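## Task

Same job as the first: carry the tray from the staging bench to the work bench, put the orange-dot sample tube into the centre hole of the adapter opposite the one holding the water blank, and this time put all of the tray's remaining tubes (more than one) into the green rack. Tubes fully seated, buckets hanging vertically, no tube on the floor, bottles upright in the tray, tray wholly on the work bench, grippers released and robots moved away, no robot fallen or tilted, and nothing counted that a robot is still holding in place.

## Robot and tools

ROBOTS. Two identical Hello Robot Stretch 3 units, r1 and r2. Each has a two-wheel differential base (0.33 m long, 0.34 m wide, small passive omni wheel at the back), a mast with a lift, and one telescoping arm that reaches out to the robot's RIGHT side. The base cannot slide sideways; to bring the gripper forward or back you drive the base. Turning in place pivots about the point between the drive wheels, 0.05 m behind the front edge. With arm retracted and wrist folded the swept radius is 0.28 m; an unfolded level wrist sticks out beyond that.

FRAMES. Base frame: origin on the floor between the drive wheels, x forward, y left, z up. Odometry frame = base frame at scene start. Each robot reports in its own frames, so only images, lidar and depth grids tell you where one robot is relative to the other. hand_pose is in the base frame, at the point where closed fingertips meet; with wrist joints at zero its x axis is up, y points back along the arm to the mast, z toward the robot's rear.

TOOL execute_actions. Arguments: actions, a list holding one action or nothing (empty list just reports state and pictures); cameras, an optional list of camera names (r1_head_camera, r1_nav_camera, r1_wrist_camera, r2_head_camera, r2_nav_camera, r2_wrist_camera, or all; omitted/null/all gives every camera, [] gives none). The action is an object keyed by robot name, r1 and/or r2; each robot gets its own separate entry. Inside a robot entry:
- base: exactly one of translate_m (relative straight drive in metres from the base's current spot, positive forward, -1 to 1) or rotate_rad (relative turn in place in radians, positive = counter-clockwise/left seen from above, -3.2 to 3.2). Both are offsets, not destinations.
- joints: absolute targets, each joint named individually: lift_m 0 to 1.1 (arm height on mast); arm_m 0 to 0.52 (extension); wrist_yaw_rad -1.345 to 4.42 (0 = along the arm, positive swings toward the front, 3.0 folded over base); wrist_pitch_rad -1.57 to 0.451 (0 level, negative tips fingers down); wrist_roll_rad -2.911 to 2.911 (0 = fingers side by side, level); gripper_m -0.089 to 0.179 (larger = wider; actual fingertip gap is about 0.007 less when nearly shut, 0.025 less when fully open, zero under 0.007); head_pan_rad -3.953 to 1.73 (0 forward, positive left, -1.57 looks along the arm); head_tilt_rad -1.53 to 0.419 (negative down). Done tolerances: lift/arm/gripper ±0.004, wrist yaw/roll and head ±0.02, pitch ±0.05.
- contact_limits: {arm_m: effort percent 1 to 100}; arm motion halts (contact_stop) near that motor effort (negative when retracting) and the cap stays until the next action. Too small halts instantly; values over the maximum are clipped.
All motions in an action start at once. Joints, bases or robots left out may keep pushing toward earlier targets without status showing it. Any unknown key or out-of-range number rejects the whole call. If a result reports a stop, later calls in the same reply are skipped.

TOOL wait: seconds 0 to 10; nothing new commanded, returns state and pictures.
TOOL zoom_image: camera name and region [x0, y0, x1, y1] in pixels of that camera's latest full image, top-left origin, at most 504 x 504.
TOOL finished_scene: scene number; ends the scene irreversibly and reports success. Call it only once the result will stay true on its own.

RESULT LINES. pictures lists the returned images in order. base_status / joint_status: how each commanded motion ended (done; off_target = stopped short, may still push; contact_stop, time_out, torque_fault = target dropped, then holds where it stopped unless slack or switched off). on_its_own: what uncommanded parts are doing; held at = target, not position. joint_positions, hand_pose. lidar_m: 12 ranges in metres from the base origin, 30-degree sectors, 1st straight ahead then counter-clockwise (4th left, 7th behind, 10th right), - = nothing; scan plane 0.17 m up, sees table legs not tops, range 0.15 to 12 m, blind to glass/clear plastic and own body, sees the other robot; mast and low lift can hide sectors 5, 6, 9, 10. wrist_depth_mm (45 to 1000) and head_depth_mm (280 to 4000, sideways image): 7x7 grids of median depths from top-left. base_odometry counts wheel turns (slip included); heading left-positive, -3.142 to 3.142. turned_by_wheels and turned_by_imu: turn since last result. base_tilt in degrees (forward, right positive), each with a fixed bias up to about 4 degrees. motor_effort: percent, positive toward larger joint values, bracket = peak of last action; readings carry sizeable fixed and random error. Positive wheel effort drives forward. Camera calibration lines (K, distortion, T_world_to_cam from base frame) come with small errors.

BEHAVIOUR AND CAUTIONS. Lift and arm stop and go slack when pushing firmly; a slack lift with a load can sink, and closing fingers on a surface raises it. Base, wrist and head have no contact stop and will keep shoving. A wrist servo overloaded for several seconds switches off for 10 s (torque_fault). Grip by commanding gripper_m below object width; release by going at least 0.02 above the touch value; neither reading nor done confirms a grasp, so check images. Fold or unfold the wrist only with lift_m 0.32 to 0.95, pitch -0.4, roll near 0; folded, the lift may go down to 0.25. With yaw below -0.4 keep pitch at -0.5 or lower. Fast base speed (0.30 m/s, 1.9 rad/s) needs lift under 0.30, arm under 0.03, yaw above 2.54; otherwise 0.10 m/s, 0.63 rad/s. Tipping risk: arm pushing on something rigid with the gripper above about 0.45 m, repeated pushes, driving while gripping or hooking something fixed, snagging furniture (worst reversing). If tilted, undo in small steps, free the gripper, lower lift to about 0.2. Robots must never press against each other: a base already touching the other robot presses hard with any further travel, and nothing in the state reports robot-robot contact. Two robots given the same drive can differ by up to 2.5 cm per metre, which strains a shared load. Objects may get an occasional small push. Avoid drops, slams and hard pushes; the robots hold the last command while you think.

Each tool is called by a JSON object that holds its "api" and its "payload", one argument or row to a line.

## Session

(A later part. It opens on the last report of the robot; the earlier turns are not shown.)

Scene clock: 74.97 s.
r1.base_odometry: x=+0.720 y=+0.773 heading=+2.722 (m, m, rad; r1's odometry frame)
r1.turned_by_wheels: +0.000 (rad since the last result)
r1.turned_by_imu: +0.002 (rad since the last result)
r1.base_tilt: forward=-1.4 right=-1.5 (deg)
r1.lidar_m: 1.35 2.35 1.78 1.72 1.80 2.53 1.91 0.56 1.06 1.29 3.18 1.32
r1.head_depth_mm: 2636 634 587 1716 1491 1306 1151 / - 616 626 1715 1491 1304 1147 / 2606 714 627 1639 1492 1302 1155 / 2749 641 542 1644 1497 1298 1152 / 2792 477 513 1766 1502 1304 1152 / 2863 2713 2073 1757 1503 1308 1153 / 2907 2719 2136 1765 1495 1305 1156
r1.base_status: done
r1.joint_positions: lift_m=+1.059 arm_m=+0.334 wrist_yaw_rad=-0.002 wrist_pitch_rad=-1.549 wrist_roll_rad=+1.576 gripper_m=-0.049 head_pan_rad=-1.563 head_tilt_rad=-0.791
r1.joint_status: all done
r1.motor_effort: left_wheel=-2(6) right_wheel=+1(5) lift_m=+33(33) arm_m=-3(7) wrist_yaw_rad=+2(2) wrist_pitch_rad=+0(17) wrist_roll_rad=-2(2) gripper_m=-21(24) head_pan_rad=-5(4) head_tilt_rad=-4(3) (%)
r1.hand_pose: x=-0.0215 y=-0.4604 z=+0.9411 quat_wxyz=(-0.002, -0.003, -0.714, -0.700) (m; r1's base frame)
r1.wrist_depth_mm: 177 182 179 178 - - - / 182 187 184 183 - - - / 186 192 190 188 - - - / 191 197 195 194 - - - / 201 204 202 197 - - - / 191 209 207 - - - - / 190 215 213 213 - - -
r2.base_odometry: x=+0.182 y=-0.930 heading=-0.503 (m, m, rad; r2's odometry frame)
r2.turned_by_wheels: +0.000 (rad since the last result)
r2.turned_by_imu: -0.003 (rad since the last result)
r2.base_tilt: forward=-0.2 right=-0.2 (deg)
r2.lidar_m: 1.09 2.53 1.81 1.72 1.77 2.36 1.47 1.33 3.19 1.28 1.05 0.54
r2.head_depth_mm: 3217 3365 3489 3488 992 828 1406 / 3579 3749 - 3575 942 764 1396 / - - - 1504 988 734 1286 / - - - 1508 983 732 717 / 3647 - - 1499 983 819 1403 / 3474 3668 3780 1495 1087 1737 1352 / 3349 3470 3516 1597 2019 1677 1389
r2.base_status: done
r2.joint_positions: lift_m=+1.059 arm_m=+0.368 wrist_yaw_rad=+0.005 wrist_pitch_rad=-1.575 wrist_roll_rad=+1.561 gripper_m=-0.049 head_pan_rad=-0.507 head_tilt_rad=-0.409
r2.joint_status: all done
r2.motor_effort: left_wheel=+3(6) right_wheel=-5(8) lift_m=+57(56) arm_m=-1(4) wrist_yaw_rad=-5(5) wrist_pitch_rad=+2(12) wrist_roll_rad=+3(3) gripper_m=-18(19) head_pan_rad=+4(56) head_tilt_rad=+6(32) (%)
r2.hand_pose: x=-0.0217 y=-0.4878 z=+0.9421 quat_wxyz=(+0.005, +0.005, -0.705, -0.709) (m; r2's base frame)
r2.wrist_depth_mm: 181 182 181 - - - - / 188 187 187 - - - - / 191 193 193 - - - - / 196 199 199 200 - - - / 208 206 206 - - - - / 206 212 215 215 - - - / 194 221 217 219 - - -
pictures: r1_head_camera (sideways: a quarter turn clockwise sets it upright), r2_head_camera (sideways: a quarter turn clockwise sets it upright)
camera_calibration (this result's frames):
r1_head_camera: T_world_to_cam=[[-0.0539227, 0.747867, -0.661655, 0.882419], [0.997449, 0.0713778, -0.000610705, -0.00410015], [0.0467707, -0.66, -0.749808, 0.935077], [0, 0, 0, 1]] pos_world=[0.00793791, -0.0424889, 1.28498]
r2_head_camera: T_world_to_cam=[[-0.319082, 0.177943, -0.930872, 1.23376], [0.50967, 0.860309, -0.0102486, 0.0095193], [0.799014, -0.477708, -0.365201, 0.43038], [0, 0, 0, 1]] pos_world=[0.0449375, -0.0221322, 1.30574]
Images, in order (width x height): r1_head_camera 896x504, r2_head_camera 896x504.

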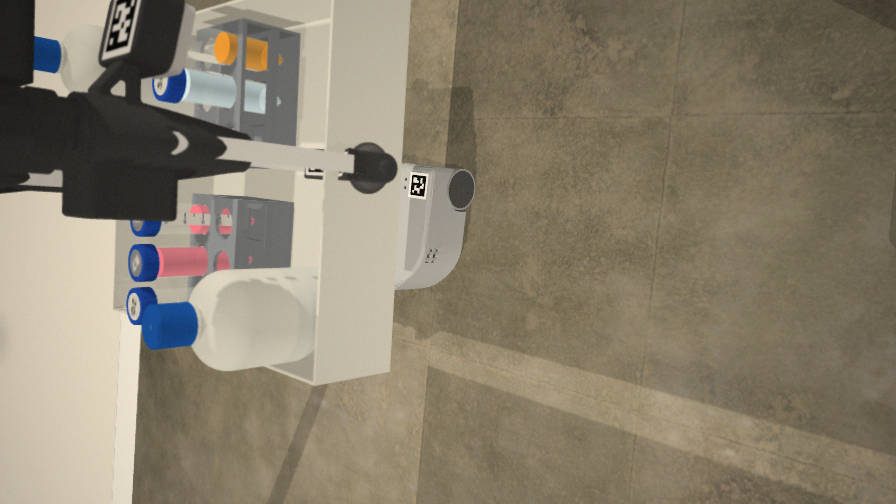

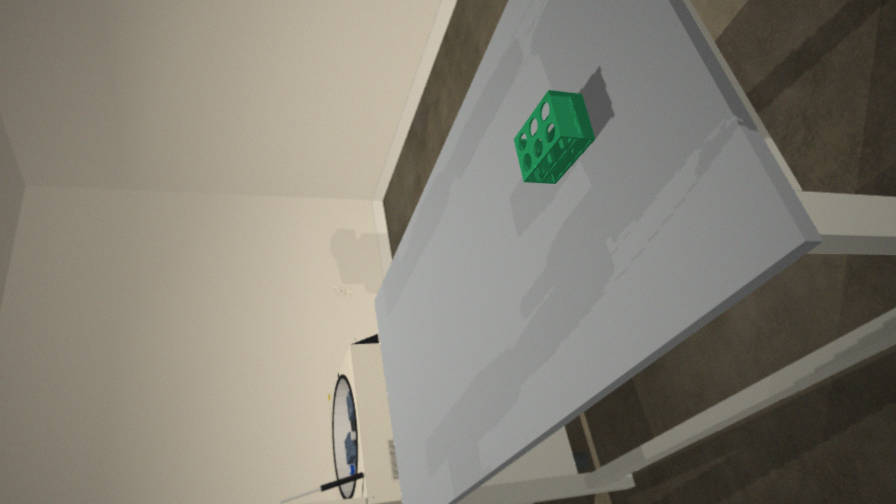

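{"api": "execute_actions", "payload": {
  "actions": [
    {"r1":{"base":{"translate_m":-0.5},"joints":{"arm_m":0.317}},"r2":{"base":{"translate_m":0.5},"joints":{"arm_m":0.350,"head_pan_rad":-1.57,"head_tilt_rad":-0.9}}}
  ],
  "cameras": []
}}

{"api": "execute_actions", "payload": {
  "actions": [
    {"r1":{"base":{"translate_m":-0.53},"joints":{"arm_m":0.298,"head_tilt_rad":-0.9}},"r2":{"base":{"translate_m":0.53},"joints":{"arm_m":0.331}}}
  ],
  "cameras": ["r1_head_camera"]
}}

{"api": "execute_actions", "payload": {
  "actions": [
    {"r1":{"joints":{"lift_m":0.924}},"r2":{"joints":{"lift_m":0.924}}}
  ],
  "cameras": []
}}

{"api": "execute_actions", "payload": {
  "actions": [
    {"r1":{"joints":{"gripper_m":0.07}},"r2":{"joints":{"gripper_m":0.07}}}
  ],
  "cameras": []
}}

{"api": "execute_actions", "payload": {
  "actions": [
    {"r1":{"joints":{"lift_m":1.06}},"r2":{"joints":{"lift_m":1.06}}}
  ],
  "cameras": ["r1_head_camera","r2_head_camera","r1_wrist_camera","r2_wrist_camera"]
}}

Scene clock: 84.03 s.
r1.base_odometry: x=+1.177 y=+0.570 heading=+2.722 (m, m, rad; r1's odometry frame)
r1.turned_by_wheels: +0.000 (rad since the last result)
r1.turned_by_imu: +0.002 (rad since the last result)
r1.base_tilt: forward=-1.4 right=-1.5 (deg)
r1.lidar_m: 1.81 2.39 1.79 1.74 1.82 2.56 1.42 1.30 0.97 0.29 3.17 2.02
r1.head_depth_mm: 644 604 606 679 606 548 1150 / - 598 616 680 606 559 1156 / 2631 738 627 680 607 560 1152 / 2758 623 521 714 608 560 1100 / 2816 464 499 1724 1498 1300 1151 / 2824 2723 2084 1752 1500 1307 1154 / 2866 2719 2133 1765 1496 1301 1154
r1.base_status: done
r1.joint_positions: lift_m=+1.059 arm_m=+0.317 wrist_yaw_rad=-0.002 wrist_pitch_rad=-1.549 wrist_roll_rad=+1.576 gripper_m=-0.049 head_pan_rad=-1.563 head_tilt_rad=-0.791
r1.joint_status: all done
r1.motor_effort: left_wheel=-2(6) right_wheel=+1(4) lift_m=+33(33) arm_m=-3(6) wrist_yaw_rad=+2(3) wrist_pitch_rad=+0(18) wrist_roll_rad=-3(2) gripper_m=-22(22) head_pan_rad=-5(5) head_tilt_rad=-4(4) (%)
r1.hand_pose: x=-0.0215 y=-0.4433 z=+0.9411 quat_wxyz=(-0.002, -0.003, -0.714, -0.700) (m; r1's base frame)
r1.wrist_depth_mm: 179 181 179 178 310 309 - / 183 187 184 183 319 315 - / 186 192 190 189 327 323 - / 191 198 196 194 335 338 - / 198 203 200 196 347 - - / 188 209 207 - - - - / 190 214 213 213 - - -
r2.base_odometry: x=+0.621 y=-1.170 heading=-0.502 (m, m, rad; r2's odometry frame)
r2.turned_by_wheels: +0.000 (rad since the last result)
r2.turned_by_imu: -0.003 (rad since the last result)
r2.base_tilt: forward=-0.2 right=-0.2 (deg)
r2.lidar_m: 1.02 2.57 1.83 1.74 1.78 2.38 1.82 2.03 3.16 0.29 0.31 0.41
r2.head_depth_mm: 2624 2648 2072 1703 1438 1253 1110 / 2626 701 563 1701 1441 1251 1106 / 675 649 558 1660 1352 1224 1106 / - 729 552 691 587 740 1067 / 2458 636 532 691 586 1200 1070 / 2560 475 520 688 585 1200 1065 / 2550 2628 837 687 583 1188 1061
r2.base_status: done
r2.joint_positions: lift_m=+1.059 arm_m=+0.350 wrist_yaw_rad=+0.005 wrist_pitch_rad=-1.575 wrist_roll_rad=+1.560 gripper_m=-0.049 head_pan_rad=-1.563 head_tilt_rad=-0.889
r2.joint_status: all done
r2.motor_effort: left_wheel=+3(8) right_wheel=-6(10) lift_m=+57(57) arm_m=+0(4) wrist_yaw_rad=-6(7) wrist_pitch_rad=+1(13) wrist_roll_rad=+3(3) gripper_m=-19(19) head_pan_rad=-4(56) head_tilt_rad=-6(39) (%)
r2.hand_pose: x=-0.0217 y=-0.4696 z=+0.9421 quat_wxyz=(+0.006, +0.005, -0.705, -0.709) (m; r2's base frame)
r2.wrist_depth_mm: 181 181 180 - - - - / 187 188 187 - - - - / 190 192 192 337 339 337 - / 198 200 198 201 348 349 - / 206 206 206 - 361 365 - / 210 214 212 216 376 377 - / 195 221 217 220 389 389 -
pictures: none
No camera images: the call's "cameras" was empty. Leave "cameras" out to get every camera's image.

Scene clock: 90.67 s.
r1.base_odometry: x=+1.661 y=+0.354 heading=+2.722 (m, m, rad; r1's odometry frame)
r1.turned_by_wheels: +0.000 (rad since the last result)
r1.turned_by_imu: +0.002 (rad since the last result)
r1.base_tilt: forward=-1.4 right=-1.5 (deg)
r1.lidar_m: 2.33 2.41 1.81 1.76 1.84 2.58 1.07 0.89 0.95 0.93 0.97 0.60
r1.head_depth_mm: 594 590 507 649 568 1214 1125 / - 587 502 650 569 1230 1143 / - 619 521 651 570 1238 1148 / 590 594 512 653 570 1252 1143 / 748 442 505 653 571 1258 1127 / 2763 891 727 653 582 1256 1129 / 2795 916 747 654 582 1262 1130
r1.base_status: done
r1.joint_positions: lift_m=+1.059 arm_m=+0.298 wrist_yaw_rad=-0.002 wrist_pitch_rad=-1.550 wrist_roll_rad=+1.575 gripper_m=-0.049 head_pan_rad=-1.563 head_tilt_rad=-0.889
r1.joint_status: all done
r1.motor_effort: left_wheel=-2(6) right_wheel=+1(4) lift_m=+33(33) arm_m=-2(5) wrist_yaw_rad=+2(2) wrist_pitch_rad=+0(20) wrist_roll_rad=-2(2) gripper_m=-21(23) head_pan_rad=-5(5) head_tilt_rad=-5(12) (%)
r1.hand_pose: x=-0.0215 y=-0.4241 z=+0.9411 quat_wxyz=(-0.002, -0.003, -0.714, -0.700) (m; r1's base frame)
r1.wrist_depth_mm: 178 181 179 179 313 312 996 / 183 187 184 183 318 318 - / 172 191 190 188 325 325 - / 191 197 195 194 338 338 - / 193 203 202 198 345 - - / 186 209 208 - 354 - - / 189 215 212 213 370 - -
r2.base_odometry: x=+1.085 y=-1.426 heading=-0.502 (m, m, rad; r2's odometry frame)
r2.turned_by_wheels: +0.000 (rad since the last result)
r2.turned_by_imu: -0.003 (rad since the last result)
r2.base_tilt: forward=-0.2 right=-0.3 (deg)
r2.lidar_m: 0.90 2.62 1.85 1.76 1.81 2.40 2.34 0.41 0.29 0.28 0.29 0.38
r2.head_depth_mm: 2640 2653 764 697 591 1188 1074 / 2654 666 554 696 590 1183 1072 / - 615 550 694 588 1183 1067 / - 725 540 691 589 1181 1071 / 2481 632 517 691 585 1180 1064 / 2558 460 498 690 585 538 1060 / 2544 2587 837 685 582 538 1066
r2.base_status: done
r2.joint_positions: lift_m=+1.059 arm_m=+0.331 wrist_yaw_rad=+0.005 wrist_pitch_rad=-1.579 wrist_roll_rad=+1.559 gripper_m=-0.049 head_pan_rad=-1.563 head_tilt_rad=-0.889
r2.joint_status: all done
r2.motor_effort: left_wheel=+4(7) right_wheel=-6(9) lift_m=+57(57) arm_m=+0(4) wrist_yaw_rad=-5(6) wrist_pitch_rad=+2(14) wrist_roll_rad=+4(4) gripper_m=-19(20) head_pan_rad=-4(4) head_tilt_rad=-7(6) (%)
r2.hand_pose: x=-0.0217 y=-0.4497 z=+0.9422 quat_wxyz=(+0.006, +0.006, -0.704, -0.710) (m; r2's base frame)
r2.wrist_depth_mm: 181 182 180 316 315 316 - / 187 186 187 322 326 325 - / 192 194 193 336 336 341 - / 197 200 200 199 351 350 - / 205 206 206 - 363 367 - / 210 212 214 216 377 377 - / 197 220 218 219 391 393 -
pictures: r1_head_camera (sideways: a quarter turn clockwise sets it upright)
camera_calibration (this result's frames):
r1_head_camera: T_world_to_cam=[[-0.0543848, 0.808962, -0.58534, 0.782989], [0.997451, 0.0711312, 0.00563134, -0.0122263], [0.0461915, -0.583542, -0.810768, 1.01434], [0, 0, 0, 1]] pos_world=[0.00792378, -0.0406264, 1.28078]
Images, in order (width x height): r1_head_camera 896x504.

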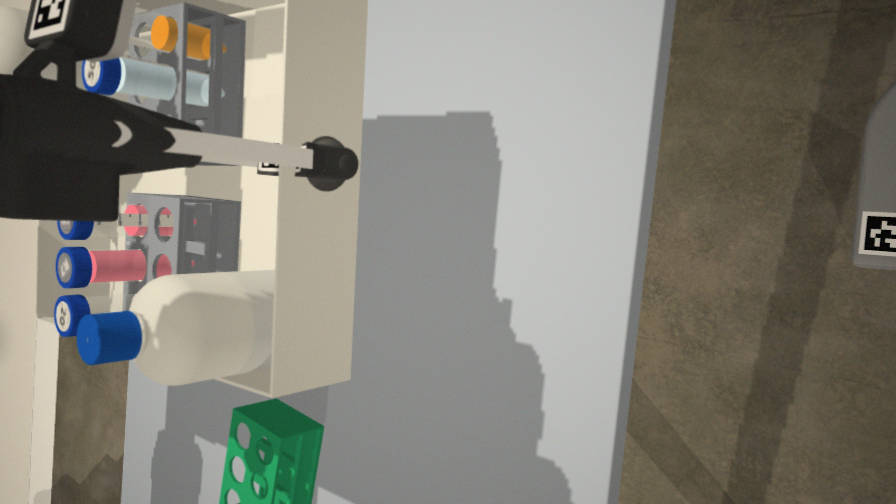

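Scene clock: 92.73 s.
r1.base_odometry: x=+1.661 y=+0.354 heading=+2.722 (m, m, rad; r1's odometry frame)
r1.turned_by_wheels: +0.000 (rad since the last result)
r1.turned_by_imu: +0.000 (rad since the last result)
r1.base_tilt: forward=-1.4 right=-1.5 (deg)
r1.lidar_m: 2.33 2.42 1.80 1.76 1.84 2.58 1.07 0.89 0.95 0.93 0.97 0.60
r1.head_depth_mm: - 848 709 620 568 1211 1125 / - - 711 613 569 1233 1141 / 696 810 709 620 570 1231 1142 / 2670 829 704 621 572 1254 1145 / 2722 892 549 615 570 1253 1129 / 2750 917 755 652 582 1258 1126 / 2785 920 745 653 582 1261 1130
r1.base_status: not commanded
r1.joint_positions: lift_m=+0.924 arm_m=+0.298 wrist_yaw_rad=-0.002 wrist_pitch_rad=-1.550 wrist_roll_rad=+1.575 gripper_m=-0.049 head_pan_rad=-1.563 head_tilt_rad=-0.889
r1.joint_status: all done
r1.motor_effort: left_wheel=-2(2) right_wheel=+1(1) lift_m=+15(30) arm_m=-2(2) wrist_yaw_rad=+2(2) wrist_pitch_rad=+0(0) wrist_roll_rad=-2(2) gripper_m=-21(21) head_pan_rad=-5(4) head_tilt_rad=-5(5) (%)
r1.hand_pose: x=-0.0215 y=-0.4241 z=+0.8063 quat_wxyz=(-0.002, -0.003, -0.714, -0.700) (m; r1's base frame)
r1.wrist_depth_mm: 177 182 179 178 185 182 181 / 183 187 184 184 189 187 185 / 172 192 189 189 195 192 190 / 192 198 196 195 200 198 196 / 194 203 201 197 205 203 201 / 186 209 208 - 210 208 208 / 189 216 214 213 218 215 -
r2.base_odometry: x=+1.085 y=-1.426 heading=-0.502 (m, m, rad; r2's odometry frame)
r2.turned_by_wheels: +0.000 (rad since the last result)
r2.turned_by_imu: +0.000 (rad since the last result)
r2.base_tilt: forward=-0.2 right=-0.2 (deg)
r2.lidar_m: 0.90 2.62 1.85 1.76 1.81 2.40 2.34 0.41 0.29 0.28 0.29 0.38
r2.head_depth_mm: 2632 - - 678 591 1187 1076 / 2539 2648 825 660 590 1187 1077 / 2500 - 753 646 587 1182 1067 / 2442 838 - 657 586 1178 1069 / 655 1314 729 627 584 1180 1069 / 2557 2621 790 640 586 538 1066 / 2561 2577 838 687 583 537 1060
r2.base_status: not commanded
r2.joint_positions: lift_m=+0.924 arm_m=+0.331 wrist_yaw_rad=+0.005 wrist_pitch_rad=-1.579 wrist_roll_rad=+1.559 gripper_m=-0.049 head_pan_rad=-1.563 head_tilt_rad=-0.889
r2.joint_status: all done
r2.motor_effort: left_wheel=+4(3) right_wheel=-6(6) lift_m=+46(49) arm_m=+0(0) wrist_yaw_rad=-5(6) wrist_pitch_rad=+3(3) wrist_roll_rad=+4(4) gripper_m=-19(19) head_pan_rad=-4(4) head_tilt_rad=-6(6) (%)
r2.hand_pose: x=-0.0217 y=-0.4497 z=+0.8065 quat_wxyz=(+0.007, +0.006, -0.704, -0.710) (m; r2's base frame)
r2.wrist_depth_mm: 182 180 180 186 188 187 187 / 187 186 187 192 194 195 193 / 189 193 192 198 200 200 201 / 195 198 199 201 207 208 207 / 204 205 204 - 214 215 214 / 208 213 213 216 222 223 222 / 196 219 217 220 233 232 232
pictures: none
No camera images: the call's "cameras" was empty. Leave "cameras" out to get every camera's image.

Scene clock: 94.43 s.
r1.base_odometry: x=+1.661 y=+0.354 heading=+2.722 (m, m, rad; r1's odometry frame)
r1.turned_by_wheels: +0.000 (rad since the last result)
r1.turned_by_imu: +0.000 (rad since the last result)
r1.base_tilt: forward=-1.4 right=-1.4 (deg)
r1.lidar_m: 2.33 2.41 1.81 1.76 1.84 2.59 1.07 0.90 0.95 0.93 0.97 0.60
r1.head_depth_mm: - 849 716 620 568 1209 1127 / - - 704 625 569 1231 1139 / 696 795 706 614 570 1231 1143 / 2648 836 708 620 570 1253 1144 / 2746 890 555 616 571 1258 1123 / 2746 916 752 653 581 1257 1128 / 2776 920 746 654 584 1258 1131
r1.base_status: not commanded
r1.joint_positions: lift_m=+0.924 arm_m=+0.298 wrist_yaw_rad=-0.002 wrist_pitch_rad=-1.548 wrist_roll_rad=+1.574 gripper_m=+0.070 head_pan_rad=-1.563 head_tilt_rad=-0.889
r1.joint_status: all done
r1.motor_effort: left_wheel=-3(3) right_wheel=+2(1) lift_m=+15(15) arm_m=-2(3) wrist_yaw_rad=+2(2) wrist_pitch_rad=-1(1) wrist_roll_rad=-2(2) gripper_m=+1(92) head_pan_rad=-4(5) head_tilt_rad=-3(6) (%)
r1.hand_pose: x=-0.0215 y=-0.4246 z=+0.8063 quat_wxyz=(-0.002, -0.002, -0.715, -0.699) (m; r1's base frame)
r1.wrist_depth_mm: 170 189 186 185 184 183 180 / 172 193 193 189 190 187 185 / 173 200 199 194 194 192 189 / 201 204 203 201 199 197 195 / 187 213 207 205 204 201 202 / 188 217 - 213 212 209 209 / 194 223 221 220 217 214 -
r2.base_odometry: x=+1.085 y=-1.426 heading=-0.502 (m, m, rad; r2's odometry frame)
r2.turned_by_wheels: +0.000 (rad since the last result)
r2.turned_by_imu: +0.000 (rad since the last result)
r2.base_tilt: forward=-0.2 right=-0.2 (deg)
r2.lidar_m: 0.90 2.62 1.85 1.76 1.81 2.40 2.35 0.42 0.29 0.28 0.29 0.38
r2.head_depth_mm: 2629 - - 680 591 1184 1076 / 2532 2643 825 661 591 1182 1072 / 2518 - 760 661 588 1183 1068 / 2459 805 - 654 588 1185 1065 / 657 1305 743 628 585 1179 1066 / 2555 2617 814 638 585 538 1064 / 2558 2597 838 689 583 537 1063
r2.base_status: not commanded
r2.joint_positions: lift_m=+0.924 arm_m=+0.331 wrist_yaw_rad=+0.002 wrist_pitch_rad=-1.569 wrist_roll_rad=+1.565 gripper_m=+0.070 head_pan_rad=-1.563 head_tilt_rad=-0.889
r2.joint_status: all done
r2.motor_effort: left_wheel=+2(4) right_wheel=-5(6) lift_m=+45(46) arm_m=+0(0) wrist_yaw_rad=-2(6) wrist_pitch_rad=+0(3) wrist_roll_rad=+2(4) gripper_m=+0(80) head_pan_rad=-4(4) head_tilt_rad=-6(7) (%)
r2.hand_pose: x=-0.0216 y=-0.4523 z=+0.8063 quat_wxyz=(+0.003, +0.003, -0.708, -0.707) (m; r2's base frame)
r2.wrist_depth_mm: 186 186 186 187 188 187 185 / 191 193 192 193 195 193 192 / 197 200 199 200 200 200 198 / 203 208 206 206 206 207 206 / 207 214 212 212 213 214 213 / 204 220 223 221 222 222 220 / 203 228 229 228 231 231 229
pictures: none
No camera images: the call's "cameras" was empty. Leave "cameras" out to get every camera's image.

Scene clock: 96.50 s.
r1.base_odometry: x=+1.661 y=+0.354 heading=+2.722 (m, m, rad; r1's odometry frame)
r1.turned_by_wheels: +0.000 (rad since the last result)
r1.turned_by_imu: +0.000 (rad since the last result)
r1.base_tilt: forward=-1.4 right=-1.5 (deg)
r1.lidar_m: 2.32 2.41 1.81 1.75 1.84 2.59 1.07 0.90 0.95 0.92 0.97 0.60
r1.head_depth_mm: 2607 861 702 620 569 1212 1129 / - 734 700 624 569 1232 1140 / - 849 722 625 569 1233 1141 / 2732 837 708 620 570 1251 1144 / 2737 890 555 616 571 1255 1132 / 2768 917 751 653 581 1260 1129 / 2795 921 747 653 581 1258 1129
r1.base_status: not commanded
r1.joint_positions: lift_m=+1.059 arm_m=+0.298 wrist_yaw_rad=-0.002 wrist_pitch_rad=-1.547 wrist_roll_rad=+1.574 gripper_m=+0.070 head_pan_rad=-1.563 head_tilt_rad=-0.889
r1.joint_status: all done
r1.motor_effort: left_wheel=-2(3) right_wheel=+1(2) lift_m=+29(29) arm_m=-2(2) wrist_yaw_rad=+2(2) wrist_pitch_rad=-1(1) wrist_roll_rad=-1(2) gripper_m=+0(1) head_pan_rad=-4(5) head_tilt_rad=-5(5) (%)
r1.hand_pose: x=-0.0215 y=-0.4248 z=+0.9414 quat_wxyz=(-0.002, -0.002, -0.715, -0.699) (m; r1's base frame)
r1.wrist_depth_mm: 321 281 306 315 310 311 - / 301 266 324 321 320 316 - / 346 272 336 330 323 324 - / 354 319 346 338 338 338 - / 362 299 352 351 345 - - / 247 301 - 318 355 - - / 256 316 314 263 371 - -
r2.base_odometry: x=+1.085 y=-1.426 heading=-0.502 (m, m, rad; r2's odometry frame)
r2.turned_by_wheels: +0.000 (rad since the last result)
r2.turned_by_imu: +0.000 (rad since the last result)
r2.base_tilt: forward=-0.2 right=-0.2 (deg)
r2.lidar_m: 0.90 2.62 1.85 1.76 1.81 2.40 2.34 0.41 0.29 0.28 0.29 0.38
r2.head_depth_mm: 2639 2651 825 698 591 1188 1073 / 2623 2530 849 661 590 1185 1073 / - 799 744 660 588 1180 1072 / - 998 827 656 586 1182 1070 / 2475 1313 743 628 584 1172 1070 / 2556 2608 811 641 584 538 1067 / 2534 2572 835 688 583 537 1062
r2.base_status: not commanded
r2.joint_positions: lift_m=+1.060 arm_m=+0.331 wrist_yaw_rad=+0.002 wrist_pitch_rad=-1.568 wrist_roll_rad=+1.565 gripper_m=+0.070 head_pan_rad=-1.563 head_tilt_rad=-0.889
r2.joint_status: all done
r2.motor_effort: left_wheel=+2(4) right_wheel=-4(5) lift_m=+48(49) arm_m=+0(0) wrist_yaw_rad=-2(2) wrist_pitch_rad=+0(0) wrist_roll_rad=+2(2) gripper_m=+0(0) head_pan_rad=-5(4) head_tilt_rad=-6(6) (%)
r2.hand_pose: x=-0.0216 y=-0.4524 z=+0.9422 quat_wxyz=(+0.003, +0.003, -0.708, -0.706) (m; r2's base frame)
r2.wrist_depth_mm: 314 288 304 319 315 315 - / 218 297 325 326 326 324 - / 218 282 337 338 335 333 - / 226 290 350 350 350 349 - / 364 329 354 357 361 358 - / 385 307 375 329 377 376 - / 269 317 323 250 390 394 -
pictures: r1_head_camera (sideways: a quarter turn clockwise sets it upright), r1_wrist_camera, r2_head_camera (sideways: a quarter turn clockwise sets it upright), r2_wrist_camera
camera_calibration (this result's frames):
r1_head_camera: T_world_to_cam=[[-0.0543851, 0.808984, -0.58531, 0.78295], [0.997451, 0.0711311, 0.0056337, -0.0122294], [0.0461913, -0.583512, -0.81079, 1.01437], [0, 0, 0, 1]] pos_world=[0.00792378, -0.0406257, 1.28078]
r1_wrist_camera: T_world_to_cam=[[-0.0122242, 0.998612, -0.0512296, 0.477532], [0.988972, 0.019637, 0.146798, -0.0671026], [0.1476, -0.0488702, -0.987839, 1.07756], [0, 0, 0, 1]] pos_world=[-0.0868477, -0.422891, 1.09877]
r2_head_camera: T_world_to_cam=[[-0.00536401, 0.753862, -0.657011, 0.874799], [0.99969, -0.0119272, -0.0218471, 0.0216199], [-0.024306, -0.656924, -0.753565, 0.940653], [0, 0, 0, 1]] pos_world=[0.00594273, -0.0412826, 1.28407]
r2_wrist_camera: T_world_to_cam=[[0.0244881, 0.999696, -0.00302845, 0.4561], [0.97315, -0.0231441, 0.229007, -0.179557], [0.228867, -0.00855508, -0.97342, 1.08756], [0, 0, 0, 1]] pos_world=[-0.0853393, -0.450812, 1.10115]
Images, in order (width x height): r1_head_camera 896x504, r1_wrist_camera 644x364, r2_head_camera 896x504, r2_wrist_camera 644x364.

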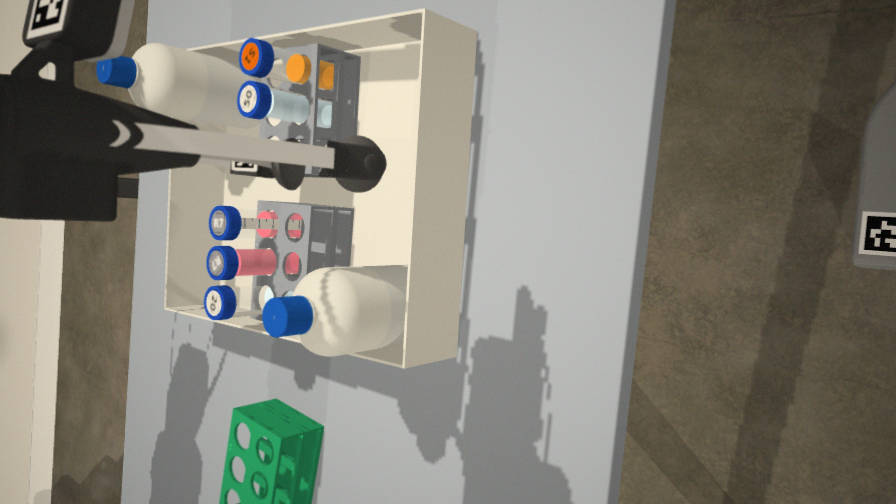

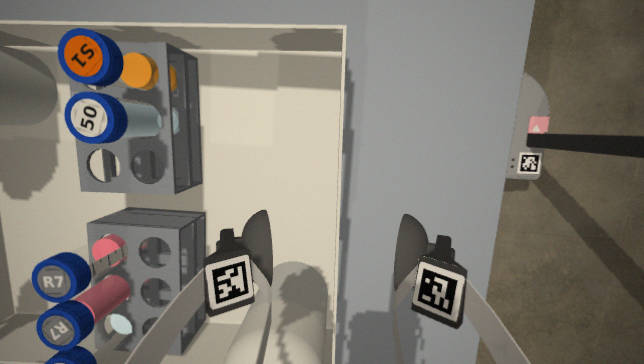

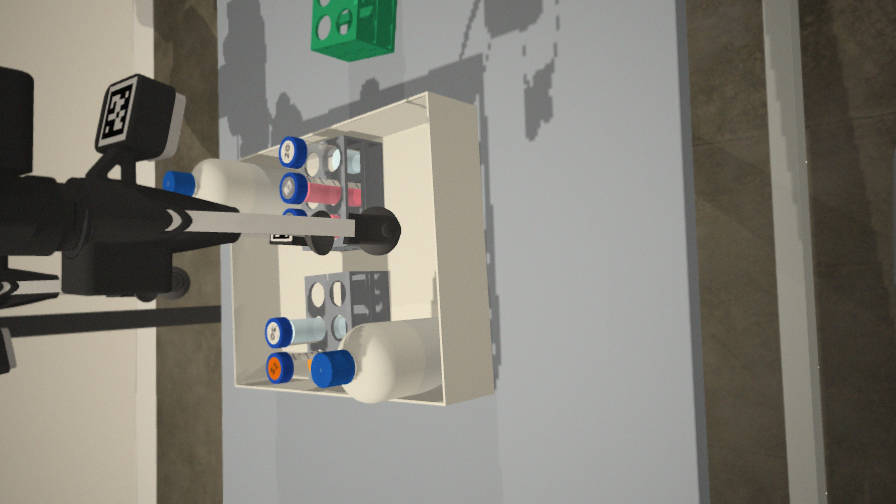

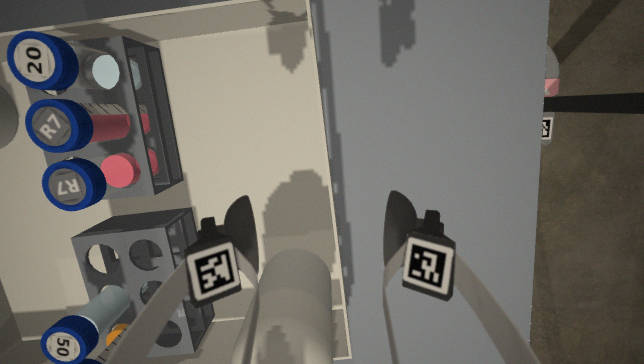

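{"api": "execute_actions", "payload": {
  "actions": [
    {"r1":{"base":{"translate_m":-0.117},"joints":{"arm_m":0.465,"lift_m":1.04}},"r2":{"base":{"translate_m":-0.098},"joints":{"arm_m":0.50,"lift_m":1.04}}}
  ],
  "cameras": ["r1_wrist_camera","r2_wrist_camera"]
}}

Scene clock: 105.93 s.
r1.base_odometry: x=+1.767 y=+0.306 heading=+2.721 (m, m, rad; r1's odometry frame)
r1.turned_by_wheels: +0.000 (rad since the last result)
r1.turned_by_imu: +0.000 (rad since the last result)
r1.base_tilt: forward=-1.4 right=-1.5 (deg)
r1.lidar_m: 2.44 2.41 1.81 1.76 1.85 2.59 0.95 0.78 0.95 0.92 0.97 0.71
r1.head_depth_mm: 2705 910 759 649 568 1213 1124 / 2687 914 761 649 568 1210 1143 / 2725 720 701 625 570 1236 1140 / 2716 855 707 624 570 1233 1144 / 2656 848 721 627 570 1258 1130 / 2755 740 709 627 571 1256 1131 / 593 868 564 627 581 1259 1131
r1.base_status: done
r1.joint_positions: lift_m=+1.041 arm_m=+0.465 wrist_yaw_rad=-0.002 wrist_pitch_rad=-1.546 wrist_roll_rad=+1.574 gripper_m=+0.070 head_pan_rad=-1.563 head_tilt_rad=-0.889
r1.joint_status: all done
r1.motor_effort: left_wheel=-3(5) right_wheel=+1(3) lift_m=+10(27) arm_m=+4(5) wrist_yaw_rad=+1(3) wrist_pitch_rad=-1(1) wrist_roll_rad=-1(2) gripper_m=+0(0) head_pan_rad=-5(5) head_tilt_rad=-4(5) (%)
r1.hand_pose: x=-0.0215 y=-0.5915 z=+0.9226 quat_wxyz=(-0.001, -0.002, -0.715, -0.699) (m; r1's base frame)
r1.wrist_depth_mm: 308 306 301 298 294 290 287 / 318 314 309 305 304 299 294 / 327 323 316 311 309 304 302 / 337 279 302 265 316 310 311 / 188 209 327 261 320 316 316 / 181 213 - 270 335 292 327 / 367 326 353 302 343 309 335
r2.base_odometry: x=+0.999 y=-1.378 heading=-0.502 (m, m, rad; r2's odometry frame)
r2.turned_by_wheels: +0.000 (rad since the last result)
r2.turned_by_imu: +0.000 (rad since the last result)
r2.base_tilt: forward=-0.2 right=-0.2 (deg)
r2.lidar_m: 0.95 2.61 1.85 1.76 1.80 2.39 2.25 0.42 0.30 0.28 0.29 0.38
r2.head_depth_mm: 2647 2649 825 697 590 1212 1072 / 2625 2675 849 697 589 1205 1070 / 2582 2642 848 676 588 1183 1067 / - 897 743 649 587 1181 1066 / 2592 2621 764 657 587 1176 1070 / 2509 2483 757 641 585 1181 1063 / 1150 988 623 607 583 1176 1064
r2.base_status: done
r2.joint_positions: lift_m=+1.040 arm_m=+0.500 wrist_yaw_rad=+0.001 wrist_pitch_rad=-1.567 wrist_roll_rad=+1.566 gripper_m=+0.070 head_pan_rad=-1.563 head_tilt_rad=-0.889
r2.joint_status: all done
r2.motor_effort: left_wheel=+1(4) right_wheel=-3(10) lift_m=+36(41) arm_m=+4(4) wrist_yaw_rad=-1(2) wrist_pitch_rad=-1(1) wrist_roll_rad=+1(2) gripper_m=+1(1) head_pan_rad=-5(4) head_tilt_rad=-6(6) (%)
r2.hand_pose: x=-0.0216 y=-0.6212 z=+0.9226 quat_wxyz=(+0.002, +0.002, -0.708, -0.706) (m; r2's base frame)
r2.wrist_depth_mm: 303 303 296 300 299 295 291 / 309 311 310 311 304 306 304 / 325 321 321 317 314 306 314 / 328 283 322 265 324 310 323 / 195 235 329 267 336 320 338 / 194 248 350 230 353 308 351 / 376 336 367 297 363 321 363
pictures: r1_wrist_camera, r2_wrist_camera
camera_calibration (this result's frames):
r1_wrist_camera: T_world_to_cam=[[-0.0128811, 0.99856, -0.052085, 0.643722], [0.98896, 0.0204128, 0.14677, -0.0605811], [0.147622, -0.0496194, -0.987798, 1.05037], [0, 0, 0, 1]] pos_world=[-0.086853, -0.589439, 1.07997]
r2_wrist_camera: T_world_to_cam=[[0.0268491, 0.999631, -0.00400513, 0.625656], [0.973092, -0.0252186, 0.229034, -0.180312], [0.228849, -0.0100467, -0.97341, 1.06605], [0, 0, 0, 1]] pos_world=[-0.0853028, -0.619262, 1.08151]
Images, in order (width x height): r1_wrist_camera 644x364, r2_wrist_camera 644x364.

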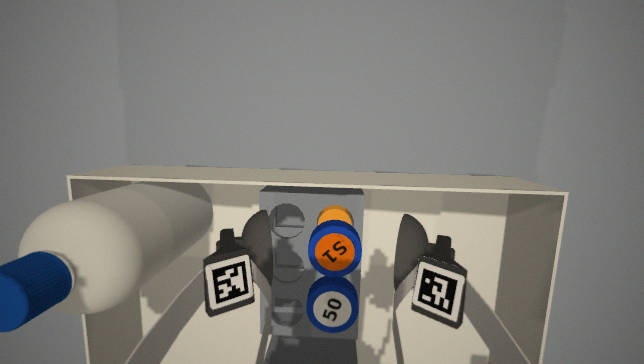

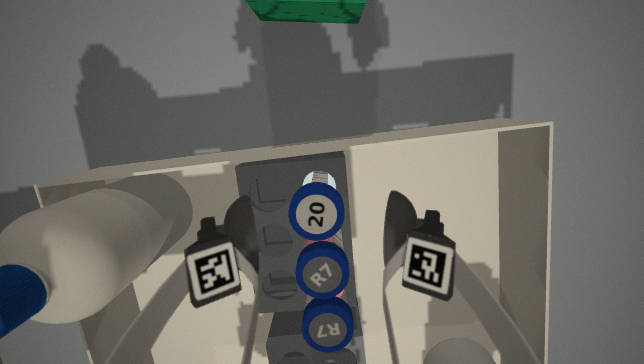

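{"api": "execute_actions", "payload": {
  "actions": [
    {"r1":{"base":{"translate_m":0.009},"joints":{"lift_m":0.995}},"r2":{"joints":{"arm_m":0.503,"lift_m":0.995}}}
  ],
  "cameras": ["r1_wrist_camera","r2_wrist_camera"]
}}

{"api": "execute_actions", "payload": {
  "actions": [
    {"r1":{"joints":{"gripper_m":-0.01}},"r2":{"joints":{"gripper_m":-0.01}}}
  ],
  "cameras": []
}}

{"api": "execute_actions", "payload": {
  "actions": [
    {"r1":{"joints":{"lift_m":1.1}},"r2":{"joints":{"lift_m":1.1}}}
  ],
  "cameras": ["r1_wrist_camera","r2_wrist_camera","r1_head_camera","r2_head_camera"]
}}

Scene clock: 110.07 s.
r1.base_odometry: x=+1.759 y=+0.310 heading=+2.721 (m, m, rad; r1's odometry frame)
r1.turned_by_wheels: +0.000 (rad since the last result)
r1.turned_by_imu: +0.000 (rad since the last result)
r1.base_tilt: forward=-1.3 right=-1.4 (deg)
r1.lidar_m: 2.44 2.42 1.81 1.76 1.85 2.59 0.96 0.79 0.95 0.92 0.96 0.70
r1.head_depth_mm: 2642 911 757 649 569 1219 1125 / 2639 910 757 650 569 1211 1139 / - 737 707 626 569 1234 1142 / 2721 859 712 624 569 1236 1144 / 2755 846 721 626 570 1258 1126 / 2567 701 691 623 571 1255 1129 / 560 892 564 627 583 1263 1132
r1.base_status: done
r1.joint_positions: lift_m=+0.996 arm_m=+0.465 wrist_yaw_rad=-0.002 wrist_pitch_rad=-1.546 wrist_roll_rad=+1.574 gripper_m=+0.070 head_pan_rad=-1.563 head_tilt_rad=-0.889
r1.joint_status: all done
r1.motor_effort: left_wheel=-2(6) right_wheel=+1(4) lift_m=+10(10) arm_m=+4(4) wrist_yaw_rad=+2(2) wrist_pitch_rad=-1(1) wrist_roll_rad=-1(1) gripper_m=+1(0) head_pan_rad=-5(5) head_tilt_rad=-4(5) (%)
r1.hand_pose: x=-0.0215 y=-0.5915 z=+0.8776 quat_wxyz=(-0.001, -0.002, -0.715, -0.699) (m; r1's base frame)
r1.wrist_depth_mm: 265 263 259 256 251 249 244 / 273 269 265 260 258 256 250 / 278 277 273 268 264 260 257 / 214 228 236 219 267 264 261 / 159 203 282 214 274 272 228 / 153 295 - 158 286 280 238 / 248 307 302 163 295 286 239
r2.base_odometry: x=+0.999 y=-1.378 heading=-0.502 (m, m, rad; r2's odometry frame)
r2.turned_by_wheels: +0.000 (rad since the last result)
r2.turned_by_imu: +0.000 (rad since the last result)
r2.base_tilt: forward=-0.2 right=-0.2 (deg)
r2.lidar_m: 0.95 2.60 1.85 1.76 1.81 2.39 2.24 0.42 0.30 0.28 0.29 0.39
r2.head_depth_mm: - 2631 827 699 590 1207 1071 / 2640 2641 849 695 589 1209 1072 / 2633 2521 847 677 587 1185 1072 / - 782 739 650 587 1182 1067 / 2583 2602 765 657 587 1176 1066 / 2531 2519 756 641 584 1178 1065 / 1154 699 643 608 584 1175 1062
r2.base_status: not commanded
r2.joint_positions: lift_m=+0.995 arm_m=+0.503 wrist_yaw_rad=+0.001 wrist_pitch_rad=-1.567 wrist_roll_rad=+1.566 gripper_m=+0.070 head_pan_rad=-1.563 head_tilt_rad=-0.889
r2.joint_status: all done
r2.motor_effort: left_wheel=+0(1) right_wheel=-3(3) lift_m=+36(35) arm_m=+4(5) wrist_yaw_rad=-1(1) wrist_pitch_rad=-1(0) wrist_roll_rad=+1(1) gripper_m=+0(1) head_pan_rad=-4(4) head_tilt_rad=-6(6) (%)
r2.hand_pose: x=-0.0216 y=-0.6242 z=+0.8776 quat_wxyz=(+0.002, +0.002, -0.708, -0.706) (m; r2's base frame)
r2.wrist_depth_mm: 256 258 257 255 253 253 252 / 267 265 263 265 262 261 262 / 277 275 273 271 267 268 265 / 282 263 241 217 277 276 241 / 188 232 287 160 289 285 246 / 169 236 267 174 301 295 253 / 170 310 313 180 310 303 303
pictures: r1_wrist_camera, r2_wrist_camera
camera_calibration (this result's frames):
r1_wrist_camera: T_world_to_cam=[[-0.0128811, 0.99856, -0.052085, 0.641379], [0.98896, 0.0204128, 0.14677, -0.0539773], [0.147622, -0.0496194, -0.987798, 1.00592], [0, 0, 0, 1]] pos_world=[-0.086853, -0.58944, 1.03498]
r2_wrist_camera: T_world_to_cam=[[0.0268492, 0.999631, -0.00400501, 0.628479], [0.973092, -0.0252187, 0.229034, -0.170083], [0.228849, -0.0100466, -0.97341, 1.02222], [0, 0, 0, 1]] pos_world=[-0.0853028, -0.622267, 1.03651]
Images, in order (width x height): r1_wrist_camera 644x364, r2_wrist_camera 644x364.

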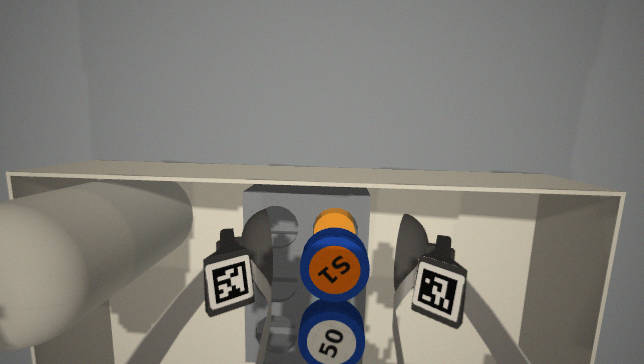

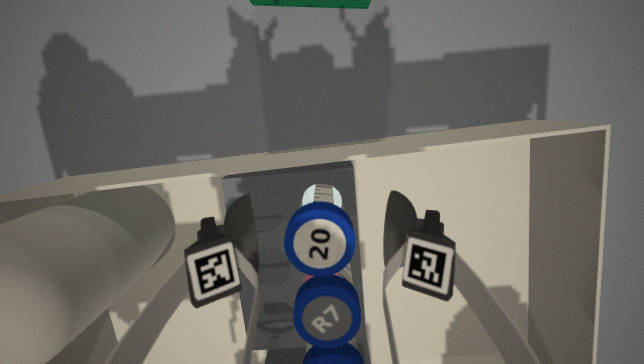

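Scene clock: 111.37 s.
r1.base_odometry: x=+1.759 y=+0.310 heading=+2.721 (m, m, rad; r1's odometry frame)
r1.turned_by_wheels: +0.000 (rad since the last result)
r1.turned_by_imu: +0.000 (rad since the last result)
r1.base_tilt: forward=-1.4 right=-1.4 (deg)
r1.lidar_m: 2.44 2.41 1.81 1.76 1.85 2.59 0.96 0.79 0.95 0.92 0.97 0.70
r1.head_depth_mm: 2626 907 758 649 568 1215 1124 / 2650 912 760 651 569 1212 1144 / - 735 707 625 569 1236 1145 / 2736 858 712 621 569 1233 1147 / 2735 846 723 628 571 1255 1129 / 2674 681 693 623 571 1253 1130 / 560 892 564 629 581 1256 1134
r1.base_status: not commanded
r1.joint_positions: lift_m=+0.996 arm_m=+0.465 wrist_yaw_rad=-0.002 wrist_pitch_rad=-1.546 wrist_roll_rad=+1.574 gripper_m=-0.009 head_pan_rad=-1.563 head_tilt_rad=-0.889
r1.joint_status: all done
r1.motor_effort: left_wheel=-2(2) right_wheel=+1(2) lift_m=+10(10) arm_m=+4(4) wrist_yaw_rad=+2(2) wrist_pitch_rad=-1(1) wrist_roll_rad=-1(2) gripper_m=-18(99) head_pan_rad=-5(5) head_tilt_rad=-4(3) (%)
r1.hand_pose: x=-0.0215 y=-0.5915 z=+0.8776 quat_wxyz=(-0.001, -0.002, -0.715, -0.699) (m; r1's base frame)
r1.wrist_depth_mm: 266 260 259 254 251 249 245 / 271 268 264 260 258 253 252 / 280 276 272 267 265 264 259 / 215 227 236 221 268 266 262 / 159 204 284 184 277 272 228 / 153 293 296 154 - 280 240 / 248 307 299 162 293 288 239
r2.base_odometry: x=+0.999 y=-1.378 heading=-0.502 (m, m, rad; r2's odometry frame)
r2.turned_by_wheels: +0.000 (rad since the last result)
r2.turned_by_imu: +0.000 (rad since the last result)
r2.base_tilt: forward=-0.2 right=-0.2 (deg)
r2.lidar_m: 0.95 2.61 1.85 1.76 1.81 2.39 2.24 0.42 0.30 0.28 0.29 0.39
r2.head_depth_mm: - 2677 827 698 590 1205 1073 / 2652 2642 848 696 588 1200 1070 / 2664 2532 843 677 589 1177 1068 / - 779 741 650 586 1183 1070 / 2580 2622 766 656 586 1177 1068 / 2522 2498 756 641 584 1179 1066 / 1152 688 666 608 584 1171 1063
r2.base_status: not commanded
r2.joint_positions: lift_m=+0.995 arm_m=+0.503 wrist_yaw_rad=+0.001 wrist_pitch_rad=-1.567 wrist_roll_rad=+1.566 gripper_m=-0.009 head_pan_rad=-1.563 head_tilt_rad=-0.889
r2.joint_status: all done
r2.motor_effort: left_wheel=+2(1) right_wheel=-3(3) lift_m=+35(35) arm_m=+4(4) wrist_yaw_rad=+0(0) wrist_pitch_rad=-1(0) wrist_roll_rad=+1(1) gripper_m=-15(89) head_pan_rad=-5(5) head_tilt_rad=-6(6) (%)
r2.hand_pose: x=-0.0216 y=-0.6242 z=+0.8776 quat_wxyz=(+0.002, +0.002, -0.708, -0.706) (m; r2's base frame)
r2.wrist_depth_mm: 257 255 255 254 254 252 251 / 263 265 264 263 264 263 260 / 277 275 274 270 268 266 265 / 279 263 242 218 278 275 240 / 186 231 288 157 286 283 246 / 169 303 299 167 303 296 254 / 171 312 312 174 310 306 308
pictures: none
No camera images: the call's "cameras" was empty. Leave "cameras" out to get every camera's image.

Scene clock: 113.17 s.
r1.base_odometry: x=+1.759 y=+0.310 heading=+2.721 (m, m, rad; r1's odometry frame)
r1.turned_by_wheels: +0.000 (rad since the last result)
r1.turned_by_imu: +0.000 (rad since the last result)
r1.base_tilt: forward=-1.4 right=-1.3 (deg)
r1.lidar_m: 2.44 2.42 1.81 1.76 1.85 2.59 0.96 0.79 0.95 0.92 0.97 0.70
r1.head_depth_mm: 2669 909 757 649 568 1215 1120 / 2689 912 759 650 570 1213 1141 / 2718 731 719 625 569 1231 1144 / 2735 856 712 623 570 1235 1146 / 2727 847 723 627 570 1251 1128 / 2757 831 692 623 571 1253 1129 / 589 891 565 628 582 1259 1127
r1.base_status: not commanded
r1.joint_positions: lift_m=+1.099 arm_m=+0.465 wrist_yaw_rad=-0.002 wrist_pitch_rad=-1.546 wrist_roll_rad=+1.574 gripper_m=-0.009 head_pan_rad=-1.563 head_tilt_rad=-0.889
r1.joint_status: all done
r1.motor_effort: left_wheel=-2(3) right_wheel=+2(2) lift_m=+29(29) arm_m=+4(4) wrist_yaw_rad=+2(2) wrist_pitch_rad=-1(1) wrist_roll_rad=-1(1) gripper_m=-18(18) head_pan_rad=-5(5) head_tilt_rad=-3(5) (%)
r1.hand_pose: x=-0.0215 y=-0.5915 z=+0.9813 quat_wxyz=(-0.001, -0.002, -0.715, -0.699) (m; r1's base frame)
r1.wrist_depth_mm: 370 366 357 353 348 345 339 / 381 372 374 364 357 356 345 / 390 380 379 374 368 361 359 / 399 266 346 327 378 368 370 / 412 245 390 206 381 375 378 / 427 415 407 154 394 387 390 / 443 420 417 348 408 402 405
r2.base_odometry: x=+0.999 y=-1.378 heading=-0.502 (m, m, rad; r2's odometry frame)
r2.turned_by_wheels: +0.000 (rad since the last result)
r2.turned_by_imu: +0.000 (rad since the last result)
r2.base_tilt: forward=-0.2 right=-0.2 (deg)
r2.lidar_m: 0.94 2.61 1.85 1.76 1.80 2.40 2.24 0.42 0.30 0.28 0.29 0.39
r2.head_depth_mm: 2620 2655 826 697 591 1212 1075 / 2647 2634 848 695 591 1204 1074 / 2635 2646 850 676 589 1182 1075 / 2643 806 744 648 586 1180 1068 / 2599 2602 766 657 585 1177 1064 / 2505 2504 757 640 583 1180 1067 / 2493 952 674 607 584 1174 1064
r2.base_status: not commanded
r2.joint_positions: lift_m=+1.100 arm_m=+0.503 wrist_yaw_rad=+0.001 wrist_pitch_rad=-1.567 wrist_roll_rad=+1.566 gripper_m=-0.009 head_pan_rad=-1.563 head_tilt_rad=-0.889
r2.joint_status: all done
r2.motor_effort: left_wheel=+2(2) right_wheel=-3(3) lift_m=+48(50) arm_m=+4(4) wrist_yaw_rad=-1(0) wrist_pitch_rad=-1(1) wrist_roll_rad=+1(1) gripper_m=-15(15) head_pan_rad=-4(4) head_tilt_rad=-6(6) (%)
r2.hand_pose: x=-0.0216 y=-0.6242 z=+0.9822 quat_wxyz=(+0.002, +0.002, -0.708, -0.706) (m; r2's base frame)
r2.wrist_depth_mm: 357 355 358 342 354 351 350 / 367 367 366 368 366 366 361 / 386 381 379 375 374 371 373 / 398 301 386 332 386 381 387 / 403 254 408 157 405 392 402 / 428 408 423 353 423 411 420 / - 447 439 367 428 421 435
pictures: r1_head_camera (sideways: a quarter turn clockwise sets it upright), r1_wrist_camera, r2_head_camera (sideways: a quarter turn clockwise sets it upright), r2_wrist_camera
camera_calibration (this result's frames):
r1_head_camera: T_world_to_cam=[[-0.0543778, 0.809189, -0.585027, 0.782581], [0.997452, 0.0711183, 0.00565593, -0.0122583], [0.0461828, -0.583229, -0.810994, 1.01464], [0, 0, 0, 1]] pos_world=[0.00792328, -0.0406183, 1.28077]
r1_wrist_camera: T_world_to_cam=[[-0.0128802, 0.99856, -0.052085, 0.646783], [0.98896, 0.0204119, 0.14677, -0.0692064], [0.147622, -0.0496195, -0.987798, 1.10841], [0, 0, 0, 1]] pos_world=[-0.086853, -0.58944, 1.13873]
r2_head_camera: T_world_to_cam=[[-0.005221, 0.754106, -0.656733, 0.874436], [0.999688, -0.0121112, -0.0218544, 0.0216294], [-0.0244344, -0.656642, -0.753807, 0.940968], [0, 0, 0, 1]] pos_world=[0.00593474, -0.041276, 1.28405]
r2_wrist_camera: T_world_to_cam=[[0.0268497, 0.999631, -0.00401228, 0.628908], [0.973092, -0.0252175, 0.229035, -0.194038], [0.228849, -0.0100538, -0.97341, 1.12403], [0, 0, 0, 1]] pos_world=[-0.0853028, -0.622268, 1.14111]
Images, in order (width x height): r1_head_camera 896x504, r1_wrist_camera 644x364, r2_head_camera 896x504, r2_wrist_camera 644x364.

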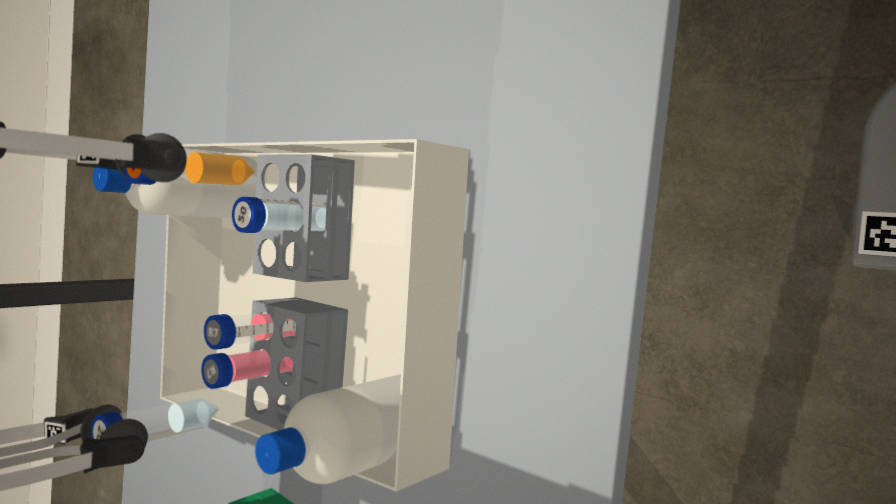

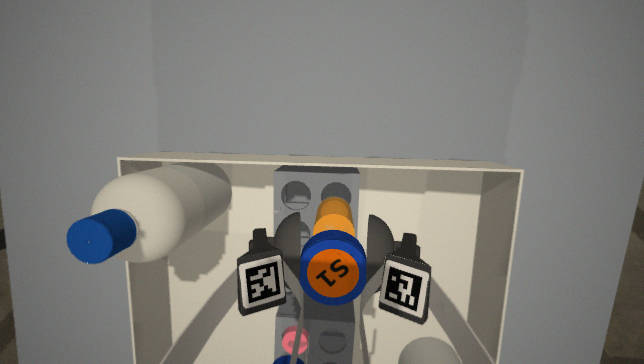

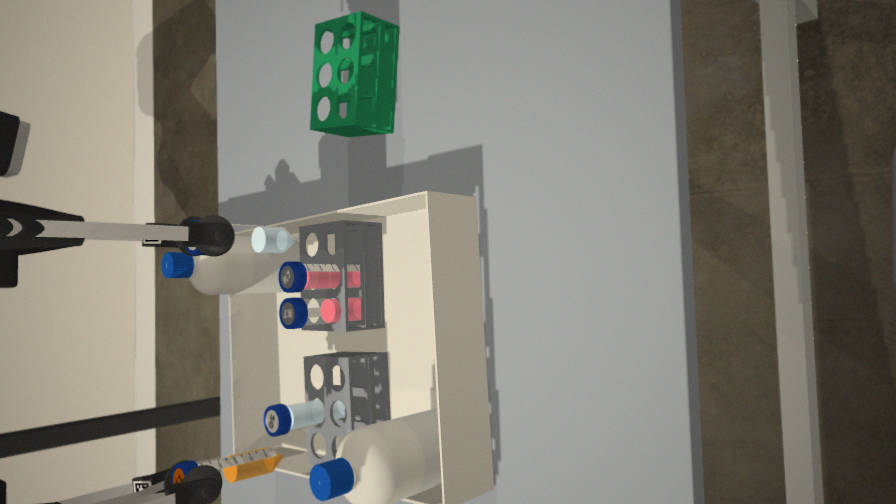

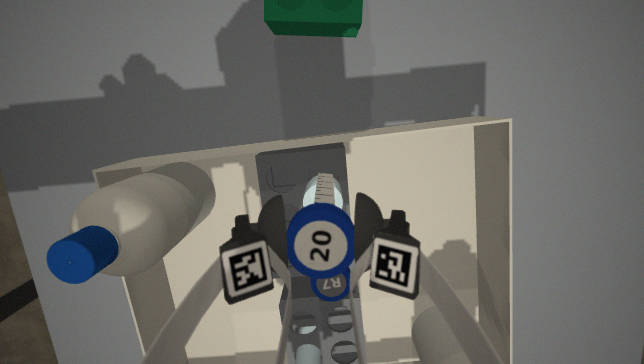

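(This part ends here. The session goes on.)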